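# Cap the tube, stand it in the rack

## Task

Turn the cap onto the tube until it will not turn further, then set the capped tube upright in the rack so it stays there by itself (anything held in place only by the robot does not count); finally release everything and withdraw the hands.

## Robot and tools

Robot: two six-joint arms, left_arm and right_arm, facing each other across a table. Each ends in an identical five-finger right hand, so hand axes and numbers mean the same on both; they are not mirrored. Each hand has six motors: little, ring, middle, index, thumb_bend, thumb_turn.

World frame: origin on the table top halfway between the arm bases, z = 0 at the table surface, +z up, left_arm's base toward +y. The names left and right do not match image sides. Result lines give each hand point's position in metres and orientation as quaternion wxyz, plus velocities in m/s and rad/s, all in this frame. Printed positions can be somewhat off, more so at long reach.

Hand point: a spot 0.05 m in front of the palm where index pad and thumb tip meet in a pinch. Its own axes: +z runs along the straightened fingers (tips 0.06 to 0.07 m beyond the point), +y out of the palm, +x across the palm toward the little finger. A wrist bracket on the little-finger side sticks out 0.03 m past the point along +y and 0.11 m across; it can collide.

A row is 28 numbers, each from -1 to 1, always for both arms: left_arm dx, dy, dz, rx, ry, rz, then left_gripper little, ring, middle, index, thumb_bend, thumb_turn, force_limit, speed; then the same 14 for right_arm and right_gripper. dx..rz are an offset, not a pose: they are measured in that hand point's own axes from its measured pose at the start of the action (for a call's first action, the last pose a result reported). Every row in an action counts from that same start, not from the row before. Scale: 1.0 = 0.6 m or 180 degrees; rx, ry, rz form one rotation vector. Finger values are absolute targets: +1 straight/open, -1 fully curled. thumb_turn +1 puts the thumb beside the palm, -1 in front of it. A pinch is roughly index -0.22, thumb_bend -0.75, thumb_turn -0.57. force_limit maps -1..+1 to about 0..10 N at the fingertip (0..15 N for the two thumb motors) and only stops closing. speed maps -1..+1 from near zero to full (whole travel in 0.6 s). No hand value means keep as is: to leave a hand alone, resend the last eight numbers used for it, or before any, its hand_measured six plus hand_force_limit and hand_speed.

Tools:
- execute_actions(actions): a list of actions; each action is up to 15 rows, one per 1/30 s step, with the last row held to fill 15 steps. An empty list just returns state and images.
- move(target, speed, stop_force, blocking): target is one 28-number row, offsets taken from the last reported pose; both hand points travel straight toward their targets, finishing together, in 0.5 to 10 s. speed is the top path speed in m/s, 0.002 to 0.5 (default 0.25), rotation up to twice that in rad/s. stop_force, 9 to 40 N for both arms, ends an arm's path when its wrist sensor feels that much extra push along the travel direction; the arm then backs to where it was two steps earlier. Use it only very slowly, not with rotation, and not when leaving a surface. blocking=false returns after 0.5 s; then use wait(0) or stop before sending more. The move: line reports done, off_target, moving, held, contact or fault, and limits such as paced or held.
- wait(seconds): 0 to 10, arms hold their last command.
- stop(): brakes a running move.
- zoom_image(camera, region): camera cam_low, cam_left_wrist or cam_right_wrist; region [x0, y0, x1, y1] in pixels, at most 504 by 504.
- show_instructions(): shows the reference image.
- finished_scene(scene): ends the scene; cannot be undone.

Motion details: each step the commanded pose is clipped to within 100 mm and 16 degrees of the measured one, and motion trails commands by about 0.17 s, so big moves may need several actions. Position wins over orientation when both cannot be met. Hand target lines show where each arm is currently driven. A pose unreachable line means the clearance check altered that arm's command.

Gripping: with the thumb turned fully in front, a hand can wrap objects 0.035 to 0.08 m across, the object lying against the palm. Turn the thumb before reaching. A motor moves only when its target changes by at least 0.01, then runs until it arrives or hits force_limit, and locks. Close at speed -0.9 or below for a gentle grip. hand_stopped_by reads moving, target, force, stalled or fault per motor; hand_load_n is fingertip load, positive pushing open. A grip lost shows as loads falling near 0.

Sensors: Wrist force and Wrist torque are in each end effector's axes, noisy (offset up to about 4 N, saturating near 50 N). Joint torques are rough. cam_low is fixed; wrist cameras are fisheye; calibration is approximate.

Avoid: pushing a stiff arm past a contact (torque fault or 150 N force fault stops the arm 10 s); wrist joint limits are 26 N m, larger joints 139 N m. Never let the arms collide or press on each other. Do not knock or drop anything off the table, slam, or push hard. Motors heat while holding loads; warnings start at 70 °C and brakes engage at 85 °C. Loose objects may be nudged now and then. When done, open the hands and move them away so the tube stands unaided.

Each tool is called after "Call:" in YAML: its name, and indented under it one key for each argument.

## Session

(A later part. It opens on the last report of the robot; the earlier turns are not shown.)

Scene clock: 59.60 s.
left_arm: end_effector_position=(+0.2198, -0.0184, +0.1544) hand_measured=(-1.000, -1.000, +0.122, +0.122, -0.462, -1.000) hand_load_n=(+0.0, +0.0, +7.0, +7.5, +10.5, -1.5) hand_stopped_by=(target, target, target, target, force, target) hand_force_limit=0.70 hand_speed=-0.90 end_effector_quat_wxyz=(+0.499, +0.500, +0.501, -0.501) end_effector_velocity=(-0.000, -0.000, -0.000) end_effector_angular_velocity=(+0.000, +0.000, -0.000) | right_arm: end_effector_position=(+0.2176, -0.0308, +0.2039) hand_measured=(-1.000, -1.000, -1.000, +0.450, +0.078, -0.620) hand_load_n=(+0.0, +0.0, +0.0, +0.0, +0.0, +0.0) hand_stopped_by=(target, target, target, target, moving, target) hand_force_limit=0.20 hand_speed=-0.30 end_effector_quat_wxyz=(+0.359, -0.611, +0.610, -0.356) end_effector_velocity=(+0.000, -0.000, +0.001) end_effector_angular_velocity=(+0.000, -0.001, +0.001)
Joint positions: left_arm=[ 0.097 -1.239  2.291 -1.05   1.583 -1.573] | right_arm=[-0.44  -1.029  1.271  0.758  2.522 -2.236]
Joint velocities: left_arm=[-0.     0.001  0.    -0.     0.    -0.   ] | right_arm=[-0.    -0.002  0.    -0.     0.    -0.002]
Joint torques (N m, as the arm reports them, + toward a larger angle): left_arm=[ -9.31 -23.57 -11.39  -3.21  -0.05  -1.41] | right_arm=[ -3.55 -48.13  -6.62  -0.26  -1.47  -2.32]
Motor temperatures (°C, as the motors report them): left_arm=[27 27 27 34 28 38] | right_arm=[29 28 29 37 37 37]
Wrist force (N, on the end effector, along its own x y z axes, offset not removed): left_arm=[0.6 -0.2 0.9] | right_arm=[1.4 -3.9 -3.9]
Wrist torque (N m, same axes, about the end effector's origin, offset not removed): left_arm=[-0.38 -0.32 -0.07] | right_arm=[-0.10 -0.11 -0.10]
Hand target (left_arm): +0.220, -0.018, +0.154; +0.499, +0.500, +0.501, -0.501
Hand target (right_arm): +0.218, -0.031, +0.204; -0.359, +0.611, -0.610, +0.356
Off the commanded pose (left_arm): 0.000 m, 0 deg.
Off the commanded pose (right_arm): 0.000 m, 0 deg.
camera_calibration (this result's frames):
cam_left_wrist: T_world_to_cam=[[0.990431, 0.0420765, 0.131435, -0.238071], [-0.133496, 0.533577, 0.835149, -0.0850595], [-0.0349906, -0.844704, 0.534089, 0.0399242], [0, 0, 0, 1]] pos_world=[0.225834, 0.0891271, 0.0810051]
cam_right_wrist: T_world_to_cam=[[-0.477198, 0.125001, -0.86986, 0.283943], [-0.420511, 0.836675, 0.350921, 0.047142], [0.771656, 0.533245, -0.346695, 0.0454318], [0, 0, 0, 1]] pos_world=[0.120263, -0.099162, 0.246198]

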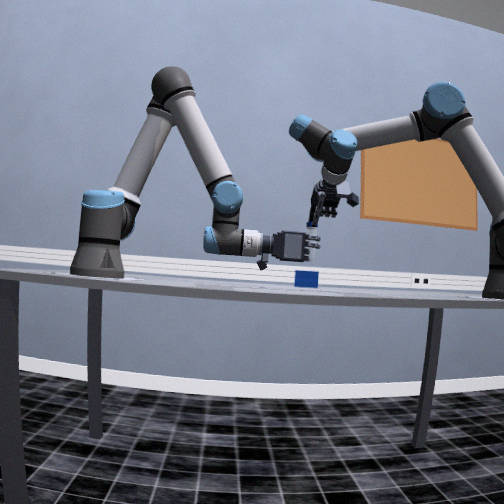

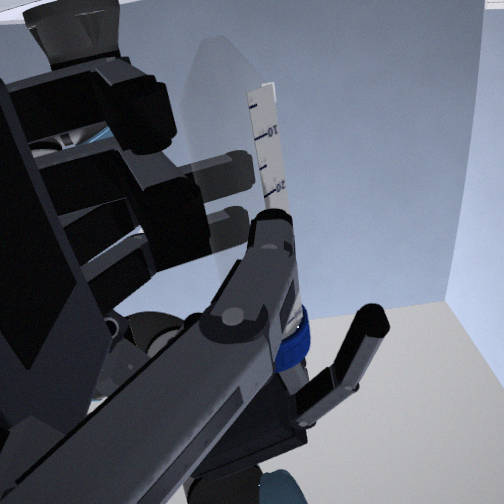

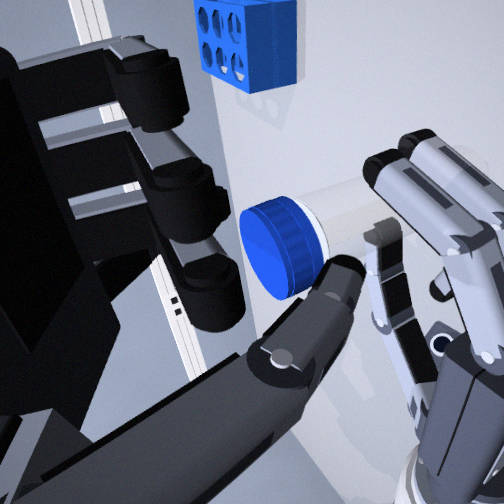

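Call:
move:
  target: [0,0,0,0,0,0,-1,-1,0.12,0.12,-0.5,-1,0.7,-0.9,-0.008,-0.0115,0.0145,0,-0.654,-0.3675,-1,-1,-1,0.45,0.1,-0.62,0.2,-0.3]
  speed: 0.33

Call:
execute_actions:
  actions:
    - [[0,0,0,0,0,0,-1,-1,0.12,0.12,-0.5,-1,0.7,-0.9,0,0,0,0,0,0,-1,-1,-1,0.16,-0.15,-0.62,0.2,-0.4]]
    - [[0,0,0,0,0,0,-1,-1,0.12,0.12,-0.5,-1,0.7,-0.9,0,0,0,0,0,0,-1,-1,-1,0.0,-0.4,-0.62,0.3,-0.8]]
    - [[0,0,0,0,0,0,-1,-1,0.12,0.12,-0.5,-1,0.7,-0.9,0,0.001,0.0006,0,0,0,-1,-1,-1,0.0,-0.4,-0.62,0.3,-0.8]]

Call:
move:
  target: [0,0,0,0,0,0,-1,-1,0.12,0.12,-0.5,-1,0.7,-0.9,-0.0117,0.0021,-0.0014,0,0.327,0.1838,-1,-1,-1,0,-0.4,-0.62,0.3,-0.8]
  speed: 0.18

Call:
move:
  target: [0,0,0,0,0,0,-1,-1,0.12,0.12,-0.5,-1,0.7,-0.9,-0.0113,0.0017,-0.0024,0,0.327,0.1838,-1,-1,-1,0,-0.4,-0.62,0.3,-0.8]
  speed: 0.2

Call:
zoom_image:
  camera: "cam_low"
  region: [295,200,335,240]

Scene clock: 64.43 s.
left_arm: end_effector_position=(+0.2198, -0.0184, +0.1544) hand_measured=(-1.000, -1.000, +0.122, +0.122, -0.462, -1.000) hand_load_n=(+0.0, +0.0, +7.0, +7.5, +10.5, -1.5) hand_stopped_by=(target, target, target, target, force, target) hand_force_limit=0.70 hand_speed=-0.90 end_effector_quat_wxyz=(+0.499, +0.500, +0.501, -0.501) end_effector_velocity=(+0.000, +0.000, -0.000) end_effector_angular_velocity=(+0.000, +0.001, -0.000) | right_arm: end_effector_position=(+0.2287, -0.0261, +0.2055) hand_measured=(-1.000, -1.000, -1.000, +0.450, +0.100, -0.620) hand_load_n=(+0.0, +0.0, +0.0, +0.0, +0.0, +0.0) hand_stopped_by=(target, target, target, target, target, target) hand_force_limit=0.20 hand_speed=-0.30 end_effector_quat_wxyz=(-0.467, +0.796, +0.332, -0.192) end_effector_velocity=(+0.000, -0.000, -0.000) end_effector_angular_velocity=(-0.002, +0.003, +0.011)
Joint positions: left_arm=[ 0.097 -1.239  2.291 -1.05   1.583 -1.573] | right_arm=[-1.034 -0.736  0.984  1.618  0.537 -5.058]
Joint velocities: left_arm=[ 0.    -0.     0.     0.     0.    -0.001] | right_arm=[ 0.001  0.008 -0.008  0.02   0.003 -0.019]
Joint torques (N m, as the arm reports them, + toward a larger angle): left_arm=[-10.01 -23.87 -11.14  -3.42  -0.2   -1.58] | right_arm=[  8.94 -41.17 -28.95   4.5    1.55  -2.37]
Motor temperatures (°C, as the motors report them): left_arm=[27 27 27 34 28 38] | right_arm=[29 28 29 37 37 37]
Wrist force (N, on the end effector, along its own x y z axes, offset not removed): left_arm=[1.5 -0.9 1.9] | right_arm=[-2.8 -0.7 0.8]
Wrist torque (N m, same axes, about the end effector's origin, offset not removed): left_arm=[-0.48 -0.47 0.02] | right_arm=[-0.06 0.55 -0.13]
Hand target (left_arm): +0.220, -0.018, +0.154; +0.499, +0.500, +0.501, -0.501
Hand target (right_arm): +0.229, -0.026, +0.206; -0.467, +0.796, +0.333, -0.192
Off the commanded pose (left_arm): 0.000 m, 0 deg.
Off the commanded pose (right_arm): 0.000 m, 0 deg.
move: done
camera_calibration (this result's frames):
cam_left_wrist: T_world_to_cam=[[0.990431, 0.0420763, 0.131435, -0.238071], [-0.133496, 0.533577, 0.835149, -0.0850595], [-0.0349907, -0.844704, 0.534089, 0.0399242], [0, 0, 0, 1]] pos_world=[0.225834, 0.0891271, 0.0810051]
cam_right_wrist: T_world_to_cam=[[0.2533, -0.42196, -0.870511, 0.108861], [-0.296847, -0.890348, 0.345199, -0.0248847], [-0.920718, 0.17097, -0.350783, 0.413284], [0, 0, 0, 1]] pos_world=[0.345556, -0.0468802, 0.248328]

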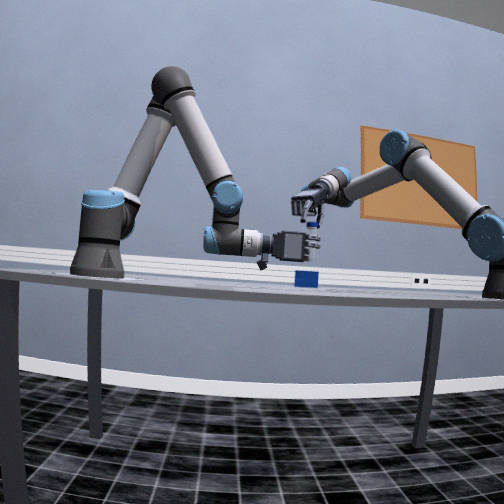

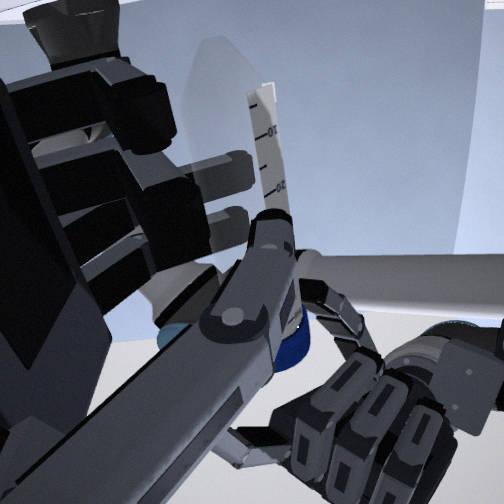

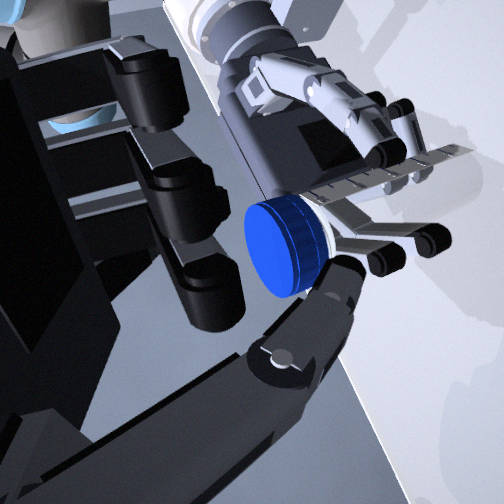

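Scene clock: 65.93 s.
left_arm: end_effector_position=(+0.2198, -0.0184, +0.1544) hand_measured=(-1.000, -1.000, +0.122, +0.122, -0.462, -1.000) hand_load_n=(+0.0, +0.0, +7.5, +7.0, +10.0, -2.5) hand_stopped_by=(target, target, target, target, force, target) hand_force_limit=0.70 hand_speed=-0.90 end_effector_quat_wxyz=(+0.499, +0.500, +0.501, -0.501) end_effector_velocity=(+0.000, +0.000, -0.000) end_effector_angular_velocity=(+0.001, -0.001, +0.000) | right_arm: end_effector_position=(+0.2287, -0.0261, +0.2048) hand_measured=(-1.000, -1.000, -1.000, +0.120, -0.232, -0.620) hand_load_n=(+0.0, +0.0, +0.0, +11.0, +8.5, -1.0) hand_stopped_by=(target, target, target, force, force, target) hand_force_limit=0.30 hand_speed=-0.80 end_effector_quat_wxyz=(-0.467, +0.796, +0.332, -0.192) end_effector_velocity=(-0.000, +0.000, -0.000) end_effector_angular_velocity=(-0.001, +0.001, -0.000)
Joint positions: left_arm=[ 0.097 -1.239  2.291 -1.05   1.583 -1.573] | right_arm=[-1.034 -0.735  0.985  1.617  0.537 -5.058]
Joint velocities: left_arm=[ 0.     0.001 -0.     0.     0.     0.001] | right_arm=[ 0.001  0.     0.    -0.001 -0.     0.002]
Joint torques (N m, as the arm reports them, + toward a larger angle): left_arm=[ -9.94 -23.39 -10.23  -3.38   0.    -1.45] | right_arm=[  8.29 -37.48  -4.09  -0.18  -1.7    2.15]
Motor temperatures (°C, as the motors report them): left_arm=[27 27 27 34 28 38] | right_arm=[29 28 29 37 37 37]
Wrist force (N, on the end effector, along its own x y z axes, offset not removed): left_arm=[6.9 -1.8 2.1] | right_arm=[-1.3 -7.0 -0.4]
Wrist torque (N m, same axes, about the end effector's origin, offset not removed): left_arm=[-0.43 -0.29 0.05] | right_arm=[-0.29 0.26 0.01]
Hand target (left_arm): +0.220, -0.018, +0.154; +0.499, +0.500, +0.501, -0.501
Hand target (right_arm): +0.229, -0.026, +0.205; -0.467, +0.796, +0.332, -0.192
Off the commanded pose (left_arm): 0.000 m, 0 deg.
Off the commanded pose (right_arm): 0.000 m, 0 deg.
camera_calibration (this result's frames):
cam_left_wrist: T_world_to_cam=[[0.990431, 0.0420764, 0.131435, -0.238071], [-0.133496, 0.533577, 0.835149, -0.0850594], [-0.0349907, -0.844704, 0.534088, 0.0399244], [0, 0, 0, 1]] pos_world=[0.225834, 0.0891272, 0.081005]
cam_right_wrist: T_world_to_cam=[[0.253356, -0.421971, -0.870489, 0.108257], [-0.29684, -0.890349, 0.345203, -0.0246436], [-0.920704, 0.170937, -0.350834, 0.413042], [0, 0, 0, 1]] pos_world=[0.345547, -0.0468642, 0.247652]

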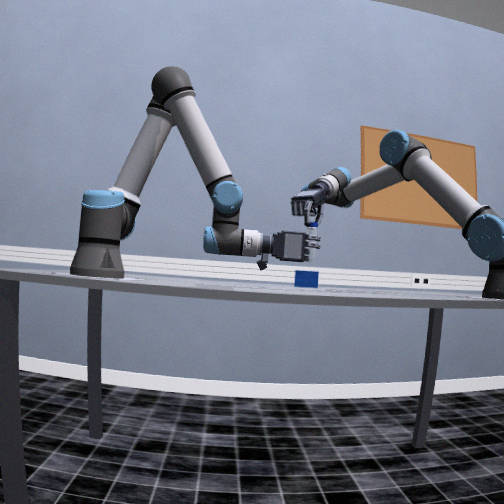

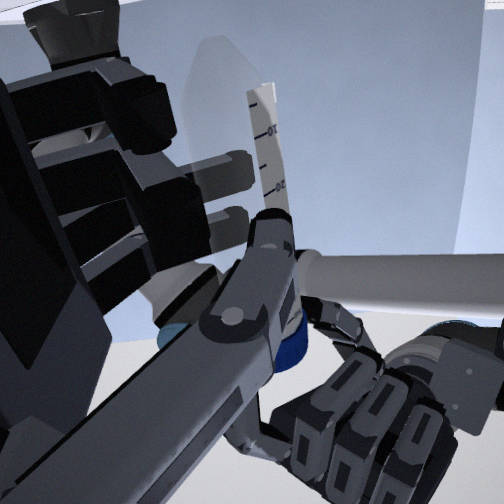

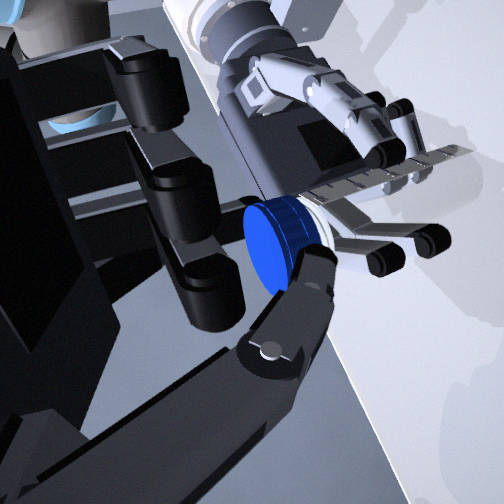

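Scene clock: 69.70 s.
left_arm: end_effector_position=(+0.2198, -0.0184, +0.1544) hand_measured=(-1.000, -1.000, +0.122, +0.122, -0.462, -1.000) hand_load_n=(+0.0, +0.0, +7.5, +6.0, +11.0, -3.0) hand_stopped_by=(target, target, target, target, force, target) hand_force_limit=0.70 hand_speed=-0.90 end_effector_quat_wxyz=(+0.499, +0.500, +0.501, -0.501) end_effector_velocity=(-0.000, -0.000, -0.000) end_effector_angular_velocity=(+0.001, +0.000, +0.000) | right_arm: end_effector_position=(+0.2248, -0.0320, +0.2045) hand_measured=(-1.000, -1.000, -1.000, +0.120, -0.230, -0.620) hand_load_n=(+0.0, +0.0, +0.0, +11.0, +8.0, -1.5) hand_stopped_by=(target, target, target, force, force, target) hand_force_limit=0.30 hand_speed=-0.80 end_effector_quat_wxyz=(+0.497, -0.846, +0.166, -0.099) end_effector_velocity=(-0.000, +0.000, -0.000) end_effector_angular_velocity=(-0.001, -0.001, -0.011)
Joint positions: left_arm=[ 0.097 -1.239  2.291 -1.05   1.583 -1.573] | right_arm=[-0.907 -1.369  1.666  0.254  1.189 -3.369]
Joint velocities: left_arm=[-0.     0.001 -0.     0.    -0.    -0.   ] | right_arm=[ 0.005 -0.001  0.002 -0.004  0.014  0.008]
Joint torques (N m, as the arm reports them, + toward a larger angle): left_arm=[ -8.91 -23.52 -10.31  -3.23  -0.03  -1.36] | right_arm=[  9.18 -32.85  -4.33  -0.97   3.11   2.27]
Motor temperatures (°C, as the motors report them): left_arm=[27 27 27 34 28 38] | right_arm=[29 28 29 37 37 37]
Wrist force (N, on the end effector, along its own x y z axes, offset not removed): left_arm=[7.6 -0.3 1.1] | right_arm=[-1.5 -2.5 -6.1]
Wrist torque (N m, same axes, about the end effector's origin, offset not removed): left_arm=[-0.36 -0.50 -0.01] | right_arm=[0.94 0.26 0.29]
Hand target (left_arm): +0.220, -0.018, +0.154; +0.499, +0.500, +0.501, -0.501
Hand target (right_arm): +0.225, -0.032, +0.204; -0.497, +0.846, -0.167, +0.099
Off the commanded pose (left_arm): 0.000 m, 0 deg.
Off the commanded pose (right_arm): 0.000 m, 0 deg.
move: done
camera_calibration (this result's frames):
cam_left_wrist: T_world_to_cam=[[0.990431, 0.0420762, 0.131435, -0.238071], [-0.133496, 0.533577, 0.835149, -0.0850596], [-0.0349908, -0.844704, 0.534089, 0.0399242], [0, 0, 0, 1]] pos_world=[0.225834, 0.0891271, 0.0810052]
cam_right_wrist: T_world_to_cam=[[-0.294064, -0.392265, -0.871582, 0.230716], [-0.935479, -0.0688518, 0.34661, 0.13857], [-0.195973, 0.917272, -0.346709, 0.270455], [0, 0, 0, 1]] pos_world=[0.250477, -0.148038, 0.246827]

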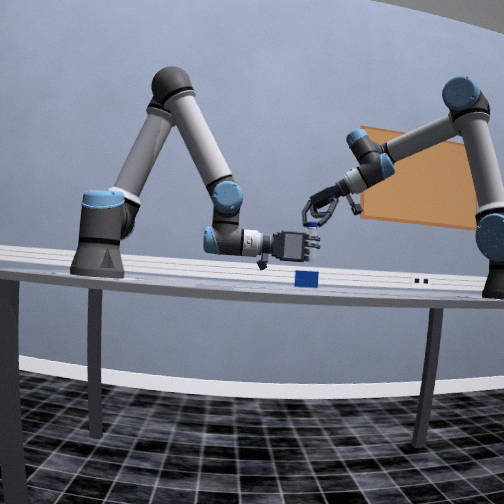

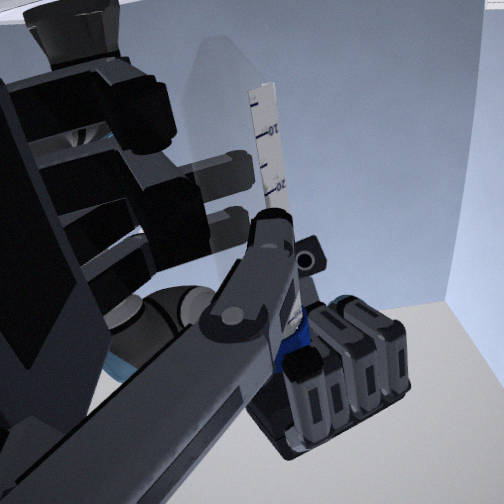

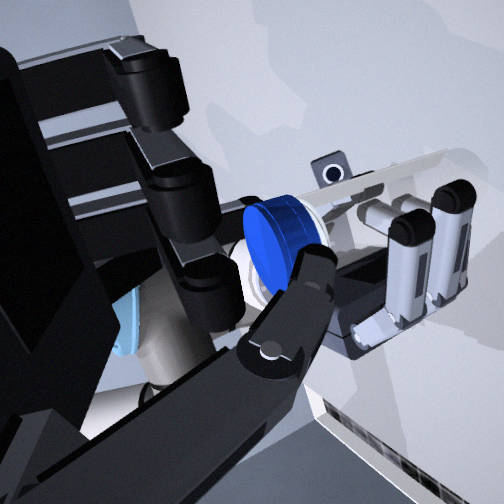

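Scene clock: 73.20 s.
left_arm: end_effector_position=(+0.2198, -0.0184, +0.1544) hand_measured=(-1.000, -1.000, +0.122, +0.122, -0.462, -1.000) hand_load_n=(+0.0, +0.0, +7.5, +6.5, +11.0, -2.5) hand_stopped_by=(target, target, target, target, force, target) hand_force_limit=0.70 hand_speed=-0.90 end_effector_quat_wxyz=(+0.499, +0.500, +0.501, -0.501) end_effector_velocity=(+0.000, -0.000, +0.001) end_effector_angular_velocity=(-0.001, -0.001, +0.000) | right_arm: end_effector_position=(+0.2176, -0.0310, +0.2042) hand_measured=(-1.000, -1.000, -1.000, +0.120, -0.230, -0.620) hand_load_n=(+0.0, +0.0, +0.0, +11.0, +8.5, -1.5) hand_stopped_by=(target, target, target, force, force, target) hand_force_limit=0.30 hand_speed=-0.80 end_effector_quat_wxyz=(+0.359, -0.611, +0.609, -0.356) end_effector_velocity=(-0.000, +0.000, -0.001) end_effector_angular_velocity=(-0.003, +0.005, -0.012)
Joint positions: left_arm=[ 0.097 -1.239  2.291 -1.05   1.583 -1.573] | right_arm=[-0.441 -1.031  1.273  0.755  2.521 -2.238]
Joint velocities: left_arm=[ 0.001 -0.001 -0.    -0.     0.     0.001] | right_arm=[ 0.001  0.011 -0.013  0.025  0.004  0.022]
Joint torques (N m, as the arm reports them, + toward a larger angle): left_arm=[ -9.17 -24.15 -10.63  -3.04  -0.14  -1.46] | right_arm=[  9.38 -27.15 -27.66   3.7    2.96   2.1 ]
Motor temperatures (°C, as the motors report them): left_arm=[27 27 27 34 28 38] | right_arm=[29 28 29 37 37 37]
Wrist force (N, on the end effector, along its own x y z axes, offset not removed): left_arm=[7.0 -0.7 2.8] | right_arm=[0.4 -2.2 -5.8]
Wrist torque (N m, same axes, about the end effector's origin, offset not removed): left_arm=[-0.23 -0.27 -0.14] | right_arm=[1.05 0.19 0.45]
Hand target (left_arm): +0.220, -0.018, +0.154; +0.499, +0.500, +0.501, -0.501
Hand target (right_arm): +0.218, -0.031, +0.204; -0.359, +0.610, -0.610, +0.356
Off the commanded pose (left_arm): 0.000 m, 0 deg.
Off the commanded pose (right_arm): 0.000 m, 0 deg.
move: done
camera_calibration (this result's frames):
cam_left_wrist: T_world_to_cam=[[0.990431, 0.0420763, 0.131435, -0.238071], [-0.133496, 0.533577, 0.835149, -0.0850595], [-0.0349908, -0.844704, 0.534089, 0.0399242], [0, 0, 0, 1]] pos_world=[0.225834, 0.0891271, 0.0810051]
cam_right_wrist: T_world_to_cam=[[-0.476794, 0.125097, -0.870068, 0.284202], [-0.421671, 0.835947, 0.351264, 0.047314], [0.771273, 0.534363, -0.345824, 0.0455154], [0, 0, 0, 1]] pos_world=[0.120352, -0.0994265, 0.246396]

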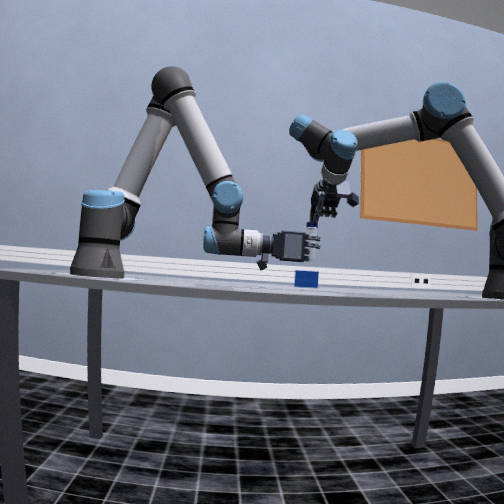

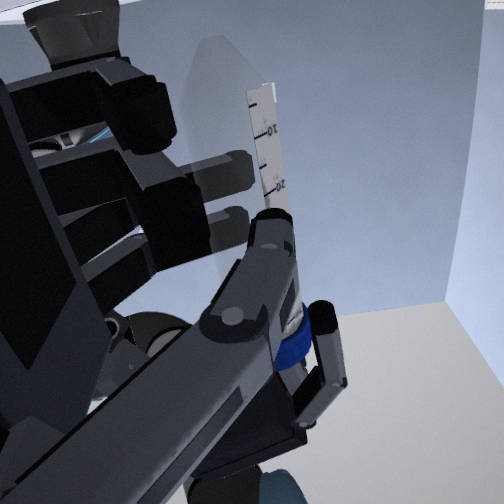

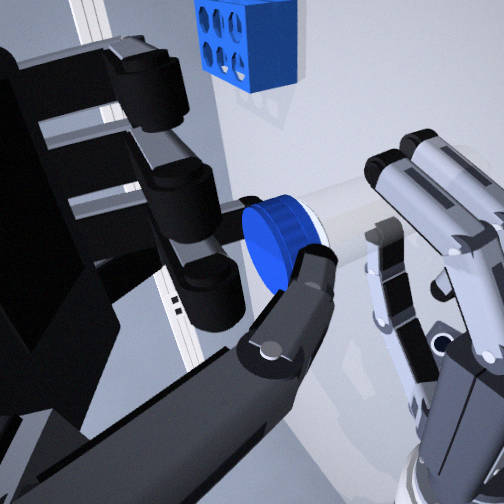

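Region (295, 200, 335, 240) of cam_low's 504x504 image, scaled by 12.600, with more detail than that image has.

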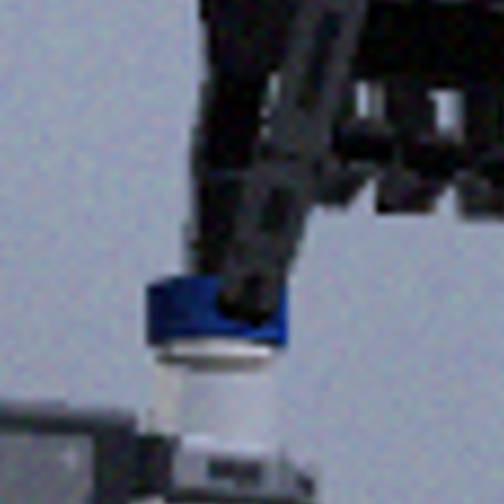

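Call:
execute_actions:
  actions:
    - [[0,0,0,0,0,0,-1,-1,0.12,0.12,-0.5,-1,0.7,-0.9,0,0,0,0,0,0,-1,-1,-1,0.45,0.1,-0.62,0.2,-0.3]]

Call:
move:
  target: [0,0,0,0,0,0,-1,-1,0.12,0.12,-0.5,-1,0.7,-0.9,-0.008,-0.011,0.0146,0,-0.654,-0.3675,-1,-1,-1,0.45,0.1,-0.62,0.2,-0.3]
  speed: 0.33

Call:
execute_actions:
  actions:
    - [[0,0,0,0,0,0,-1,-1,0.12,0.12,-0.5,-1,0.7,-0.9,0,0,0,0,0,0,-1,-1,-1,0.16,-0.15,-0.62,0.2,-0.4]]
    - [[0,0,0,0,0,0,-1,-1,0.12,0.12,-0.5,-1,0.7,-0.9,0,0,0,0,0,0,-1,-1,-1,0.0,-0.4,-0.62,0.3,-0.8]]
    - [[0,0,0,0,0,0,-1,-1,0.12,0.12,-0.5,-1,0.7,-0.9,0,0.0013,0.0007,0,0,0,-1,-1,-1,0.0,-0.4,-0.62,0.3,-0.8]]

Call:
move:
  target: [0,0,0,0,0,0,-1,-1,0.12,0.12,-0.5,-1,0.7,-0.9,-0.0117,0.0025,-0.0012,0,0.327,0.1838,-1,-1,-1,0,-0.4,-0.62,0.3,-0.8]
  speed: 0.18

Call:
move:
  target: [0,0,0,0,0,0,-1,-1,0.12,0.12,-0.5,-1,0.7,-0.9,-0.0113,0.002,-0.0022,0,0.327,0.1838,-1,-1,-1,0,-0.4,-0.62,0.3,-0.8]
  speed: 0.2

Call:
zoom_image:
  camera: "cam_low"
  region: [295,200,335,240]

Scene clock: 74.30 s.
left_arm: end_effector_position=(+0.2198, -0.0184, +0.1544) hand_measured=(-1.000, -1.000, +0.122, +0.122, -0.462, -1.000) hand_load_n=(+0.0, +0.0, +7.0, +7.5, +10.5, -1.5) hand_stopped_by=(target, target, target, target, force, target) hand_force_limit=0.70 hand_speed=-0.90 end_effector_quat_wxyz=(+0.499, +0.500, +0.501, -0.501) end_effector_velocity=(+0.000, +0.000, +0.000) end_effector_angular_velocity=(-0.001, +0.002, +0.000) | right_arm: end_effector_position=(+0.2176, -0.0309, +0.2042) hand_measured=(-1.000, -1.000, -1.000, +0.450, +0.056, -0.620) hand_load_n=(+0.0, +0.0, +0.0, +0.0, +0.0, +0.0) hand_stopped_by=(target, target, target, target, moving, target) hand_force_limit=0.20 hand_speed=-0.30 end_effector_quat_wxyz=(+0.359, -0.611, +0.609, -0.356) end_effector_velocity=(+0.000, +0.000, +0.000) end_effector_angular_velocity=(+0.001, -0.000, +0.000)
Joint positions: left_arm=[ 0.097 -1.239  2.291 -1.05   1.583 -1.573] | right_arm=[-0.441 -1.031  1.273  0.755  2.521 -2.238]
Joint velocities: left_arm=[ 0.    -0.001 -0.     0.    -0.    -0.002] | right_arm=[-0.    -0.001  0.    -0.001 -0.    -0.   ]
Joint torques (N m, as the arm reports them, + toward a larger angle): left_arm=[ -9.39 -24.85 -11.16  -3.22   0.09  -1.55] | right_arm=[-10.26 -48.55  -6.59  -0.17  -1.38  -2.37]
Motor temperatures (°C, as the motors report them): left_arm=[27 27 27 34 28 38] | right_arm=[29 28 29 37 37 37]
Wrist force (N, on the end effector, along its own x y z axes, offset not removed): left_arm=[1.2 -0.4 1.3] | right_arm=[1.7 -4.5 -0.3]
Wrist torque (N m, same axes, about the end effector's origin, offset not removed): left_arm=[-0.32 -0.38 0.04] | right_arm=[-0.38 -0.08 -0.05]
Hand target (left_arm): +0.220, -0.018, +0.154; +0.499, +0.500, +0.501, -0.501
Hand target (right_arm): +0.218, -0.031, +0.204; -0.359, +0.611, -0.609, +0.356
Off the commanded pose (left_arm): 0.000 m, 0 deg.
Off the commanded pose (right_arm): 0.000 m, 0 deg.
camera_calibration (this result's frames):
cam_left_wrist: T_world_to_cam=[[0.990431, 0.0420765, 0.131435, -0.238071], [-0.133496, 0.533577, 0.835149, -0.0850595], [-0.0349906, -0.844704, 0.534089, 0.0399241], [0, 0, 0, 1]] pos_world=[0.225834, 0.0891271, 0.0810052]
cam_right_wrist: T_world_to_cam=[[-0.476817, 0.12505, -0.870062, 0.284169], [-0.421667, 0.835962, 0.351233, 0.0473144], [0.771261, 0.53435, -0.345871, 0.0455221], [0, 0, 0, 1]] pos_world=[0.120338, -0.0994129, 0.246371]

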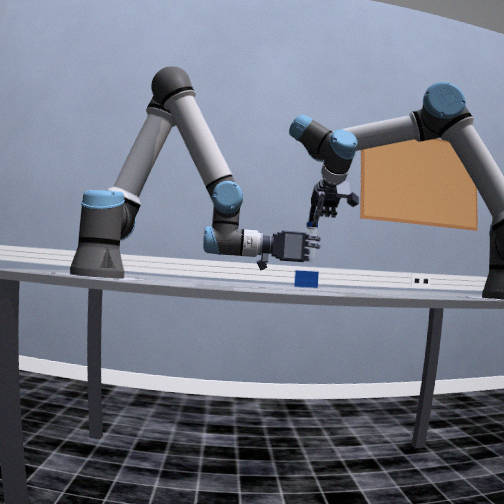

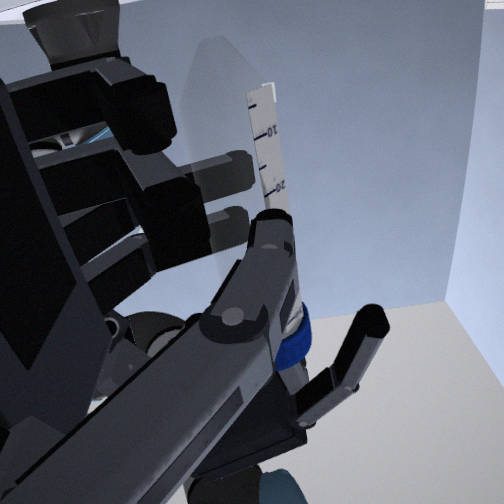

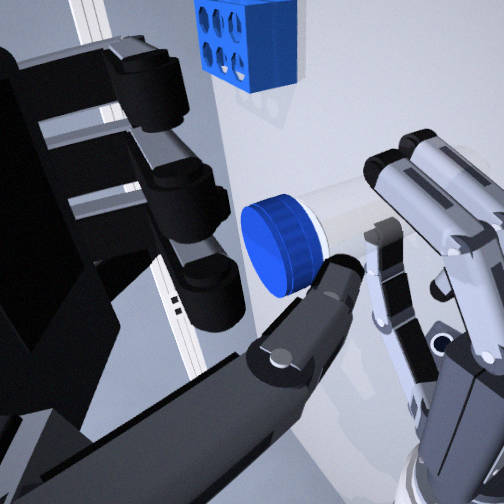

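Scene clock: 78.63 s.
left_arm: end_effector_position=(+0.2198, -0.0184, +0.1544) hand_measured=(-1.000, -1.000, +0.122, +0.122, -0.462, -1.000) hand_load_n=(+0.0, +0.0, +7.0, +7.5, +10.5, -1.5) hand_stopped_by=(target, target, target, target, force, target) hand_force_limit=0.70 hand_speed=-0.90 end_effector_quat_wxyz=(+0.499, +0.500, +0.501, -0.501) end_effector_velocity=(-0.000, -0.000, +0.001) end_effector_angular_velocity=(-0.003, +0.000, -0.000) | right_arm: end_effector_position=(+0.2286, -0.0262, +0.2055) hand_measured=(-1.000, -1.000, -1.000, +0.450, +0.100, -0.620) hand_load_n=(+0.0, +0.0, +0.0, +0.0, +0.0, +0.0) hand_stopped_by=(target, target, target, target, target, target) hand_force_limit=0.20 hand_speed=-0.30 end_effector_quat_wxyz=(-0.467, +0.796, +0.333, -0.192) end_effector_velocity=(-0.000, +0.000, +0.000) end_effector_angular_velocity=(-0.002, +0.004, +0.011)
Joint positions: left_arm=[ 0.097 -1.239  2.291 -1.05   1.583 -1.573] | right_arm=[-1.034 -0.736  0.984  1.619  0.537 -5.061]
Joint velocities: left_arm=[-0.    -0.003  0.    -0.    -0.    -0.   ] | right_arm=[ 0.001  0.007 -0.008  0.02   0.002 -0.019]
Joint torques (N m, as the arm reports them, + toward a larger angle): left_arm=[ -9.41 -23.82 -11.5   -3.1   -0.07  -1.38] | right_arm=[  9.58 -41.03 -30.16   4.32   1.38  -2.46]
Motor temperatures (°C, as the motors report them): left_arm=[27 27 27 34 28 38] | right_arm=[29 28 29 37 37 37]
Wrist force (N, on the end effector, along its own x y z axes, offset not removed): left_arm=[1.6 -2.0 1.0] | right_arm=[1.0 2.5 -3.6]
Wrist torque (N m, same axes, about the end effector's origin, offset not removed): left_arm=[-0.60 -0.45 -0.07] | right_arm=[0.76 -0.04 0.04]
Hand target (left_arm): +0.220, -0.018, +0.154; +0.499, +0.500, +0.501, -0.501
Hand target (right_arm): +0.229, -0.026, +0.206; -0.467, +0.796, +0.333, -0.192
Off the commanded pose (left_arm): 0.000 m, 0 deg.
Off the commanded pose (right_arm): 0.000 m, 0 deg.
move: done
camera_calibration (this result's frames):
cam_left_wrist: T_world_to_cam=[[0.990431, 0.0420765, 0.131435, -0.238071], [-0.133496, 0.533577, 0.835149, -0.0850595], [-0.0349907, -0.844704, 0.534089, 0.0399242], [0, 0, 0, 1]] pos_world=[0.225834, 0.0891271, 0.0810052]
cam_right_wrist: T_world_to_cam=[[0.254299, -0.421087, -0.870642, 0.108656], [-0.296046, -0.890915, 0.344422, -0.0250345], [-0.9207, 0.170164, -0.351221, 0.413293], [0, 0, 0, 1]] pos_world=[0.345476, -0.0468776, 0.248379]

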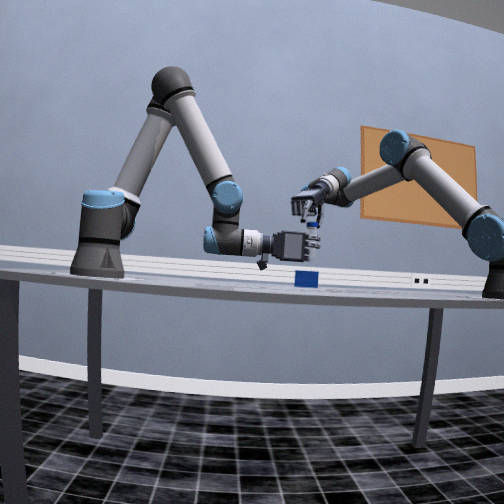

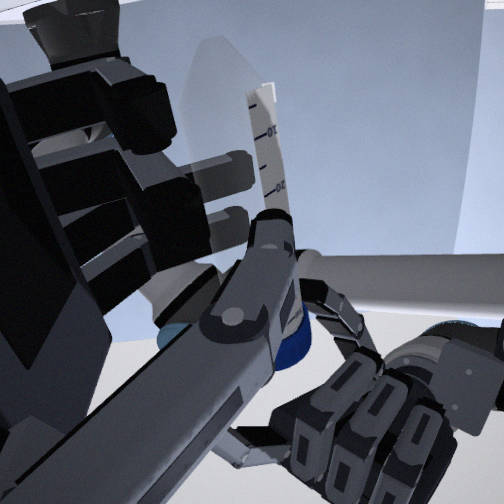

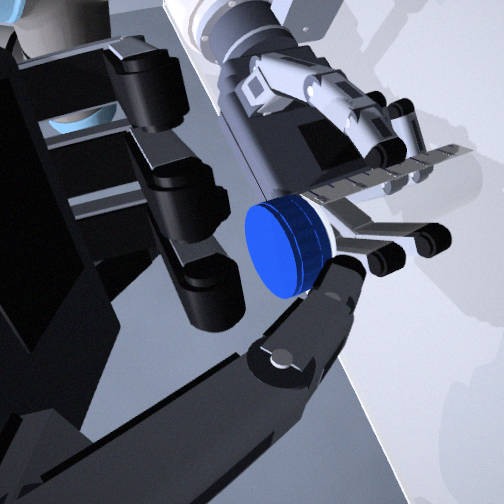

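Scene clock: 80.13 s.
left_arm: end_effector_position=(+0.2198, -0.0184, +0.1544) hand_measured=(-1.000, -1.000, +0.122, +0.122, -0.462, -1.000) hand_load_n=(+0.0, +0.0, +7.5, +7.0, +10.5, -2.5) hand_stopped_by=(target, target, target, target, force, target) hand_force_limit=0.70 hand_speed=-0.90 end_effector_quat_wxyz=(+0.499, +0.500, +0.501, -0.501) end_effector_velocity=(-0.000, +0.000, -0.000) end_effector_angular_velocity=(+0.001, -0.001, -0.000) | right_arm: end_effector_position=(+0.2286, -0.0262, +0.2047) hand_measured=(-1.000, -1.000, -1.000, +0.108, -0.218, -0.620) hand_load_n=(+0.0, +0.0, +0.0, +11.0, +8.5, -0.5) hand_stopped_by=(target, target, target, force, force, target) hand_force_limit=0.30 hand_speed=-0.80 end_effector_quat_wxyz=(-0.467, +0.796, +0.333, -0.192) end_effector_velocity=(+0.000, +0.000, -0.001) end_effector_angular_velocity=(-0.000, -0.001, +0.001)
Joint positions: left_arm=[ 0.097 -1.239  2.291 -1.05   1.583 -1.573] | right_arm=[-1.034 -0.736  0.986  1.617  0.537 -5.061]
Joint velocities: left_arm=[ 0.     0.001  0.    -0.     0.     0.001] | right_arm=[ 0.001  0.001  0.    -0.002  0.001 -0.   ]
Joint torques (N m, as the arm reports them, + toward a larger angle): left_arm=[ -9.12 -24.59  -9.73  -3.22  -0.02  -1.3 ] | right_arm=[ -5.18 -37.35  -4.4   -0.1   -0.83  -0.39]
Motor temperatures (°C, as the motors report them): left_arm=[27 27 27 34 28 38] | right_arm=[29 28 29 37 37 37]
Wrist force (N, on the end effector, along its own x y z axes, offset not removed): left_arm=[7.3 -0.8 2.8] | right_arm=[3.0 -8.1 -0.1]
Wrist torque (N m, same axes, about the end effector's origin, offset not removed): left_arm=[-0.56 -0.37 0.00] | right_arm=[-0.30 -0.32 0.11]
Hand target (left_arm): +0.220, -0.018, +0.154; +0.499, +0.500, +0.501, -0.501
Hand target (right_arm): +0.229, -0.026, +0.205; -0.467, +0.796, +0.333, -0.192
Off the commanded pose (left_arm): 0.000 m, 0 deg.
Off the commanded pose (right_arm): 0.000 m, 0 deg.
camera_calibration (this result's frames):
cam_left_wrist: T_world_to_cam=[[0.990431, 0.0420765, 0.131435, -0.238071], [-0.133496, 0.533577, 0.835149, -0.0850594], [-0.0349906, -0.844704, 0.534089, 0.0399243], [0, 0, 0, 1]] pos_world=[0.225834, 0.0891271, 0.081005]
cam_right_wrist: T_world_to_cam=[[0.254335, -0.421105, -0.870623, 0.107892], [-0.295999, -0.890919, 0.344452, -0.0247524], [-0.920706, 0.170097, -0.351238, 0.412973], [0, 0, 0, 1]] pos_world=[0.34546, -0.0468643, 0.247511]

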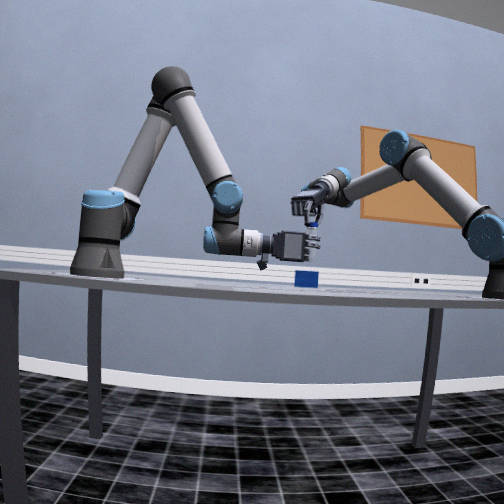

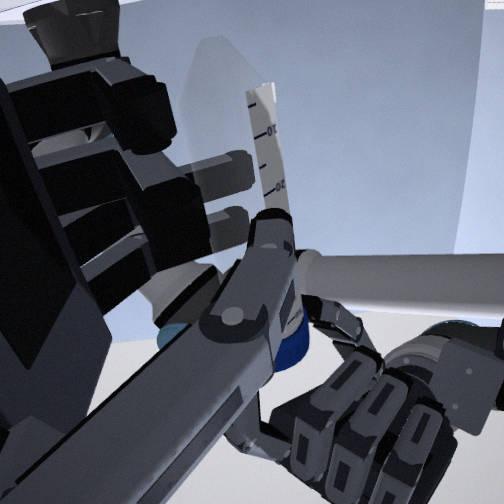

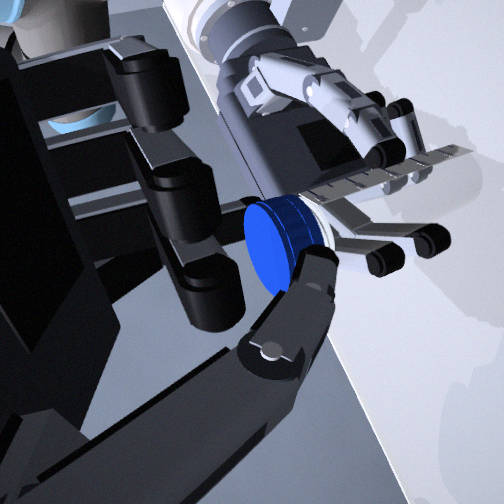

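Scene clock: 83.90 s.
left_arm: end_effector_position=(+0.2198, -0.0184, +0.1544) hand_measured=(-1.000, -1.000, +0.122, +0.122, -0.462, -1.000) hand_load_n=(+0.0, +0.0, +7.5, +6.0, +11.0, -3.0) hand_stopped_by=(target, target, target, target, force, target) hand_force_limit=0.70 hand_speed=-0.90 end_effector_quat_wxyz=(+0.499, +0.500, +0.501, -0.501) end_effector_velocity=(+0.000, +0.000, +0.001) end_effector_angular_velocity=(-0.002, -0.001, +0.000) | right_arm: end_effector_position=(+0.2247, -0.0321, +0.2041) hand_measured=(-1.000, -1.000, -1.000, +0.108, -0.218, -0.620) hand_load_n=(+0.0, +0.0, +0.0, +11.0, +7.5, -0.5) hand_stopped_by=(target, target, target, force, force, target) hand_force_limit=0.30 hand_speed=-0.80 end_effector_quat_wxyz=(+0.497, -0.846, +0.166, -0.099) end_effector_velocity=(-0.000, +0.000, -0.000) end_effector_angular_velocity=(+0.000, +0.001, -0.011)
Joint positions: left_arm=[ 0.097 -1.239  2.291 -1.05   1.583 -1.573] | right_arm=[-0.908 -1.369  1.668  0.252  1.188 -3.37 ]
Joint velocities: left_arm=[ 0.    -0.001  0.    -0.    -0.     0.001] | right_arm=[ 0.005 -0.002  0.002 -0.003  0.013  0.01 ]
Joint torques (N m, as the arm reports them, + toward a larger angle): left_arm=[ -9.61 -24.71 -11.06  -3.2   -0.06  -1.39] | right_arm=[  9.67 -31.86  -4.92  -1.19   2.98   2.33]
Motor temperatures (°C, as the motors report them): left_arm=[27 27 27 34 28 38] | right_arm=[29 28 29 37 37 37]
Wrist force (N, on the end effector, along its own x y z axes, offset not removed): left_arm=[6.7 -1.2 1.2] | right_arm=[1.0 -3.2 -9.5]
Wrist torque (N m, same axes, about the end effector's origin, offset not removed): left_arm=[-0.49 -0.14 -0.16] | right_arm=[0.69 -0.02 0.44]
Hand target (left_arm): +0.220, -0.018, +0.154; +0.499, +0.500, +0.501, -0.501
Hand target (right_arm): +0.225, -0.032, +0.204; -0.497, +0.846, -0.166, +0.099
Off the commanded pose (left_arm): 0.000 m, 0 deg.
Off the commanded pose (right_arm): 0.000 m, 0 deg.
move: done
camera_calibration (this result's frames):
cam_left_wrist: T_world_to_cam=[[0.990431, 0.0420763, 0.131435, -0.238071], [-0.133496, 0.533577, 0.835149, -0.0850594], [-0.0349908, -0.844704, 0.534089, 0.0399243], [0, 0, 0, 1]] pos_world=[0.225834, 0.0891271, 0.0810051]
cam_right_wrist: T_world_to_cam=[[-0.293122, -0.392038, -0.872001, 0.230121], [-0.935591, -0.0701647, 0.346043, 0.138757], [-0.196845, 0.91727, -0.34622, 0.270486], [0, 0, 0, 1]] pos_world=[0.250517, -0.148157, 0.246298]

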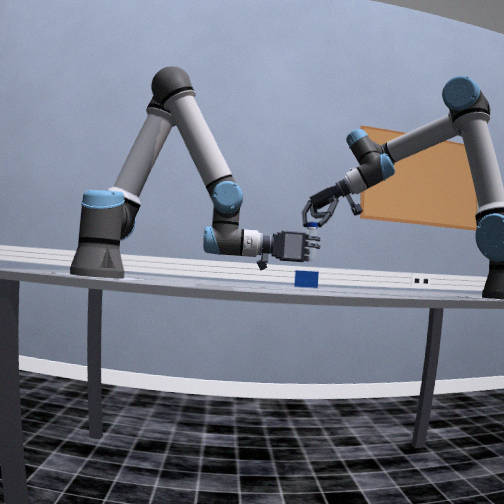

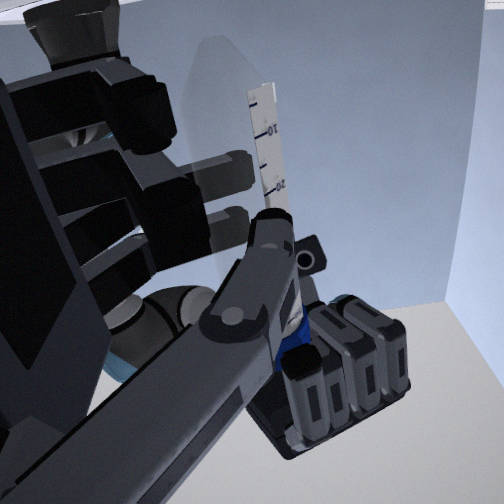

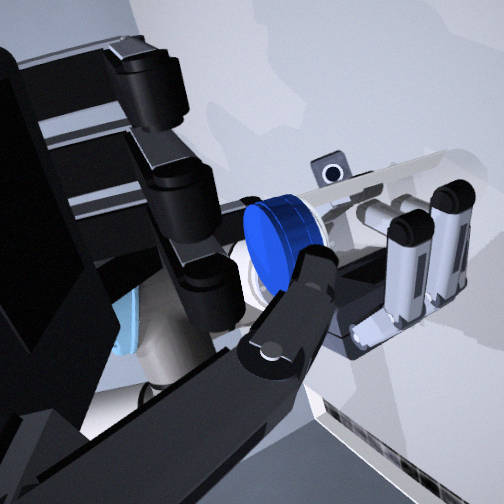

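Scene clock: 87.40 s.
left_arm: end_effector_position=(+0.2198, -0.0184, +0.1544) hand_measured=(-1.000, -1.000, +0.122, +0.122, -0.462, -1.000) hand_load_n=(+0.0, +0.0, +7.0, +7.5, +11.5, -2.0) hand_stopped_by=(target, target, target, target, force, target) hand_force_limit=0.70 hand_speed=-0.90 end_effector_quat_wxyz=(+0.499, +0.500, +0.501, -0.501) end_effector_velocity=(-0.001, -0.000, +0.001) end_effector_angular_velocity=(-0.002, +0.000, -0.001) | right_arm: end_effector_position=(+0.2175, -0.0311, +0.2036) hand_measured=(-1.000, -1.000, -1.000, +0.108, -0.218, -0.620) hand_load_n=(+0.0, +0.0, +0.0, +11.0, +7.5, +0.0) hand_stopped_by=(target, target, target, force, force, target) hand_force_limit=0.30 hand_speed=-0.80 end_effector_quat_wxyz=(+0.360, -0.611, +0.609, -0.356) end_effector_velocity=(-0.000, +0.000, +0.000) end_effector_angular_velocity=(-0.000, +0.005, -0.013)
Joint positions: left_arm=[ 0.097 -1.239  2.291 -1.05   1.583 -1.573] | right_arm=[-0.441 -1.032  1.276  0.75   2.521 -2.24 ]
Joint velocities: left_arm=[-0.001 -0.002  0.    -0.     0.    -0.   ] | right_arm=[ 0.001  0.01  -0.013  0.025  0.004  0.024]
Joint torques (N m, as the arm reports them, + toward a larger angle): left_arm=[ -9.2  -23.99  -9.94  -3.15  -0.11  -1.43] | right_arm=[  8.83 -25.8  -26.62   3.95   3.17   2.  ]
Motor temperatures (°C, as the motors report them): left_arm=[27 27 27 34 28 38] | right_arm=[29 28 29 37 37 37]
Wrist force (N, on the end effector, along its own x y z axes, offset not removed): left_arm=[10.1 0.0 4.0] | right_arm=[-5.3 -8.3 -8.1]
Wrist torque (N m, same axes, about the end effector's origin, offset not removed): left_arm=[-0.48 -0.20 -0.10] | right_arm=[0.20 0.57 0.04]
Hand target (left_arm): +0.220, -0.018, +0.154; +0.499, +0.500, +0.501, -0.501
Hand target (right_arm): +0.218, -0.031, +0.203; -0.359, +0.611, -0.609, +0.356
Off the commanded pose (left_arm): 0.000 m, 0 deg.
Off the commanded pose (right_arm): 0.000 m, 0 deg.
move: done
camera_calibration (this result's frames):
cam_left_wrist: T_world_to_cam=[[0.990431, 0.0420765, 0.131435, -0.238071], [-0.133496, 0.533577, 0.835149, -0.0850595], [-0.0349906, -0.844704, 0.534089, 0.0399242], [0, 0, 0, 1]] pos_world=[0.225834, 0.0891271, 0.0810051]
cam_right_wrist: T_world_to_cam=[[-0.476442, 0.125131, -0.870256, 0.28356], [-0.422837, 0.835223, 0.351585, 0.0477838], [0.770852, 0.535486, -0.345025, 0.0453529], [0, 0, 0, 1]] pos_world=[0.120344, -0.099678, 0.245617]

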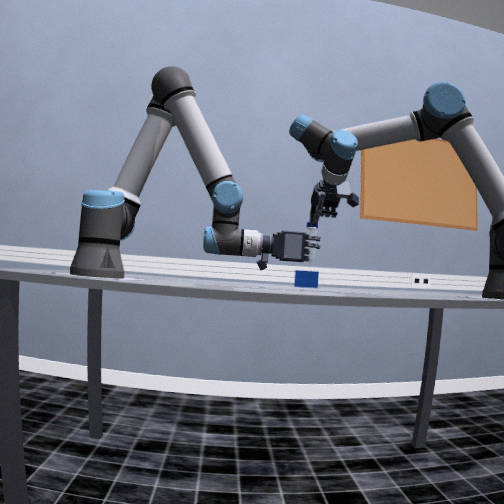

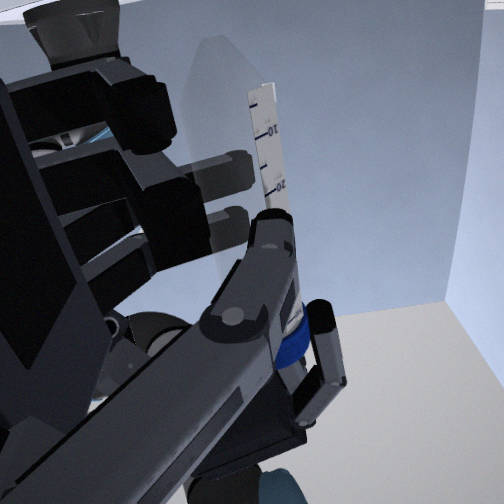

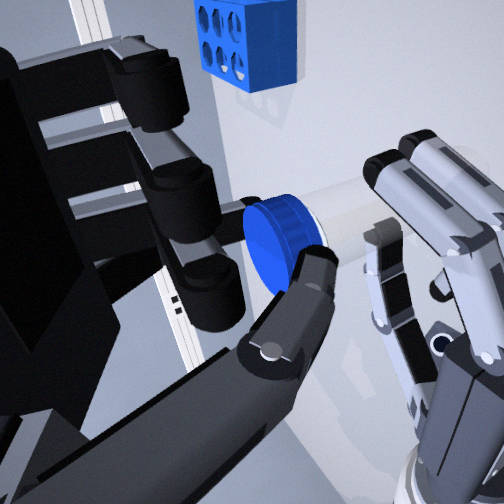

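Region (295, 200, 335, 240) of cam_low's 504x504 image, scaled by 12.600, with more detail than that image has.

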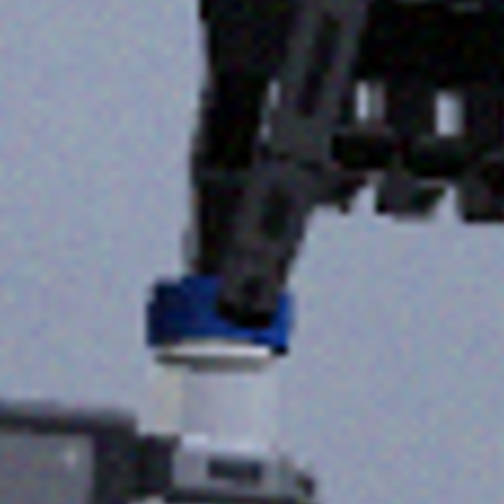

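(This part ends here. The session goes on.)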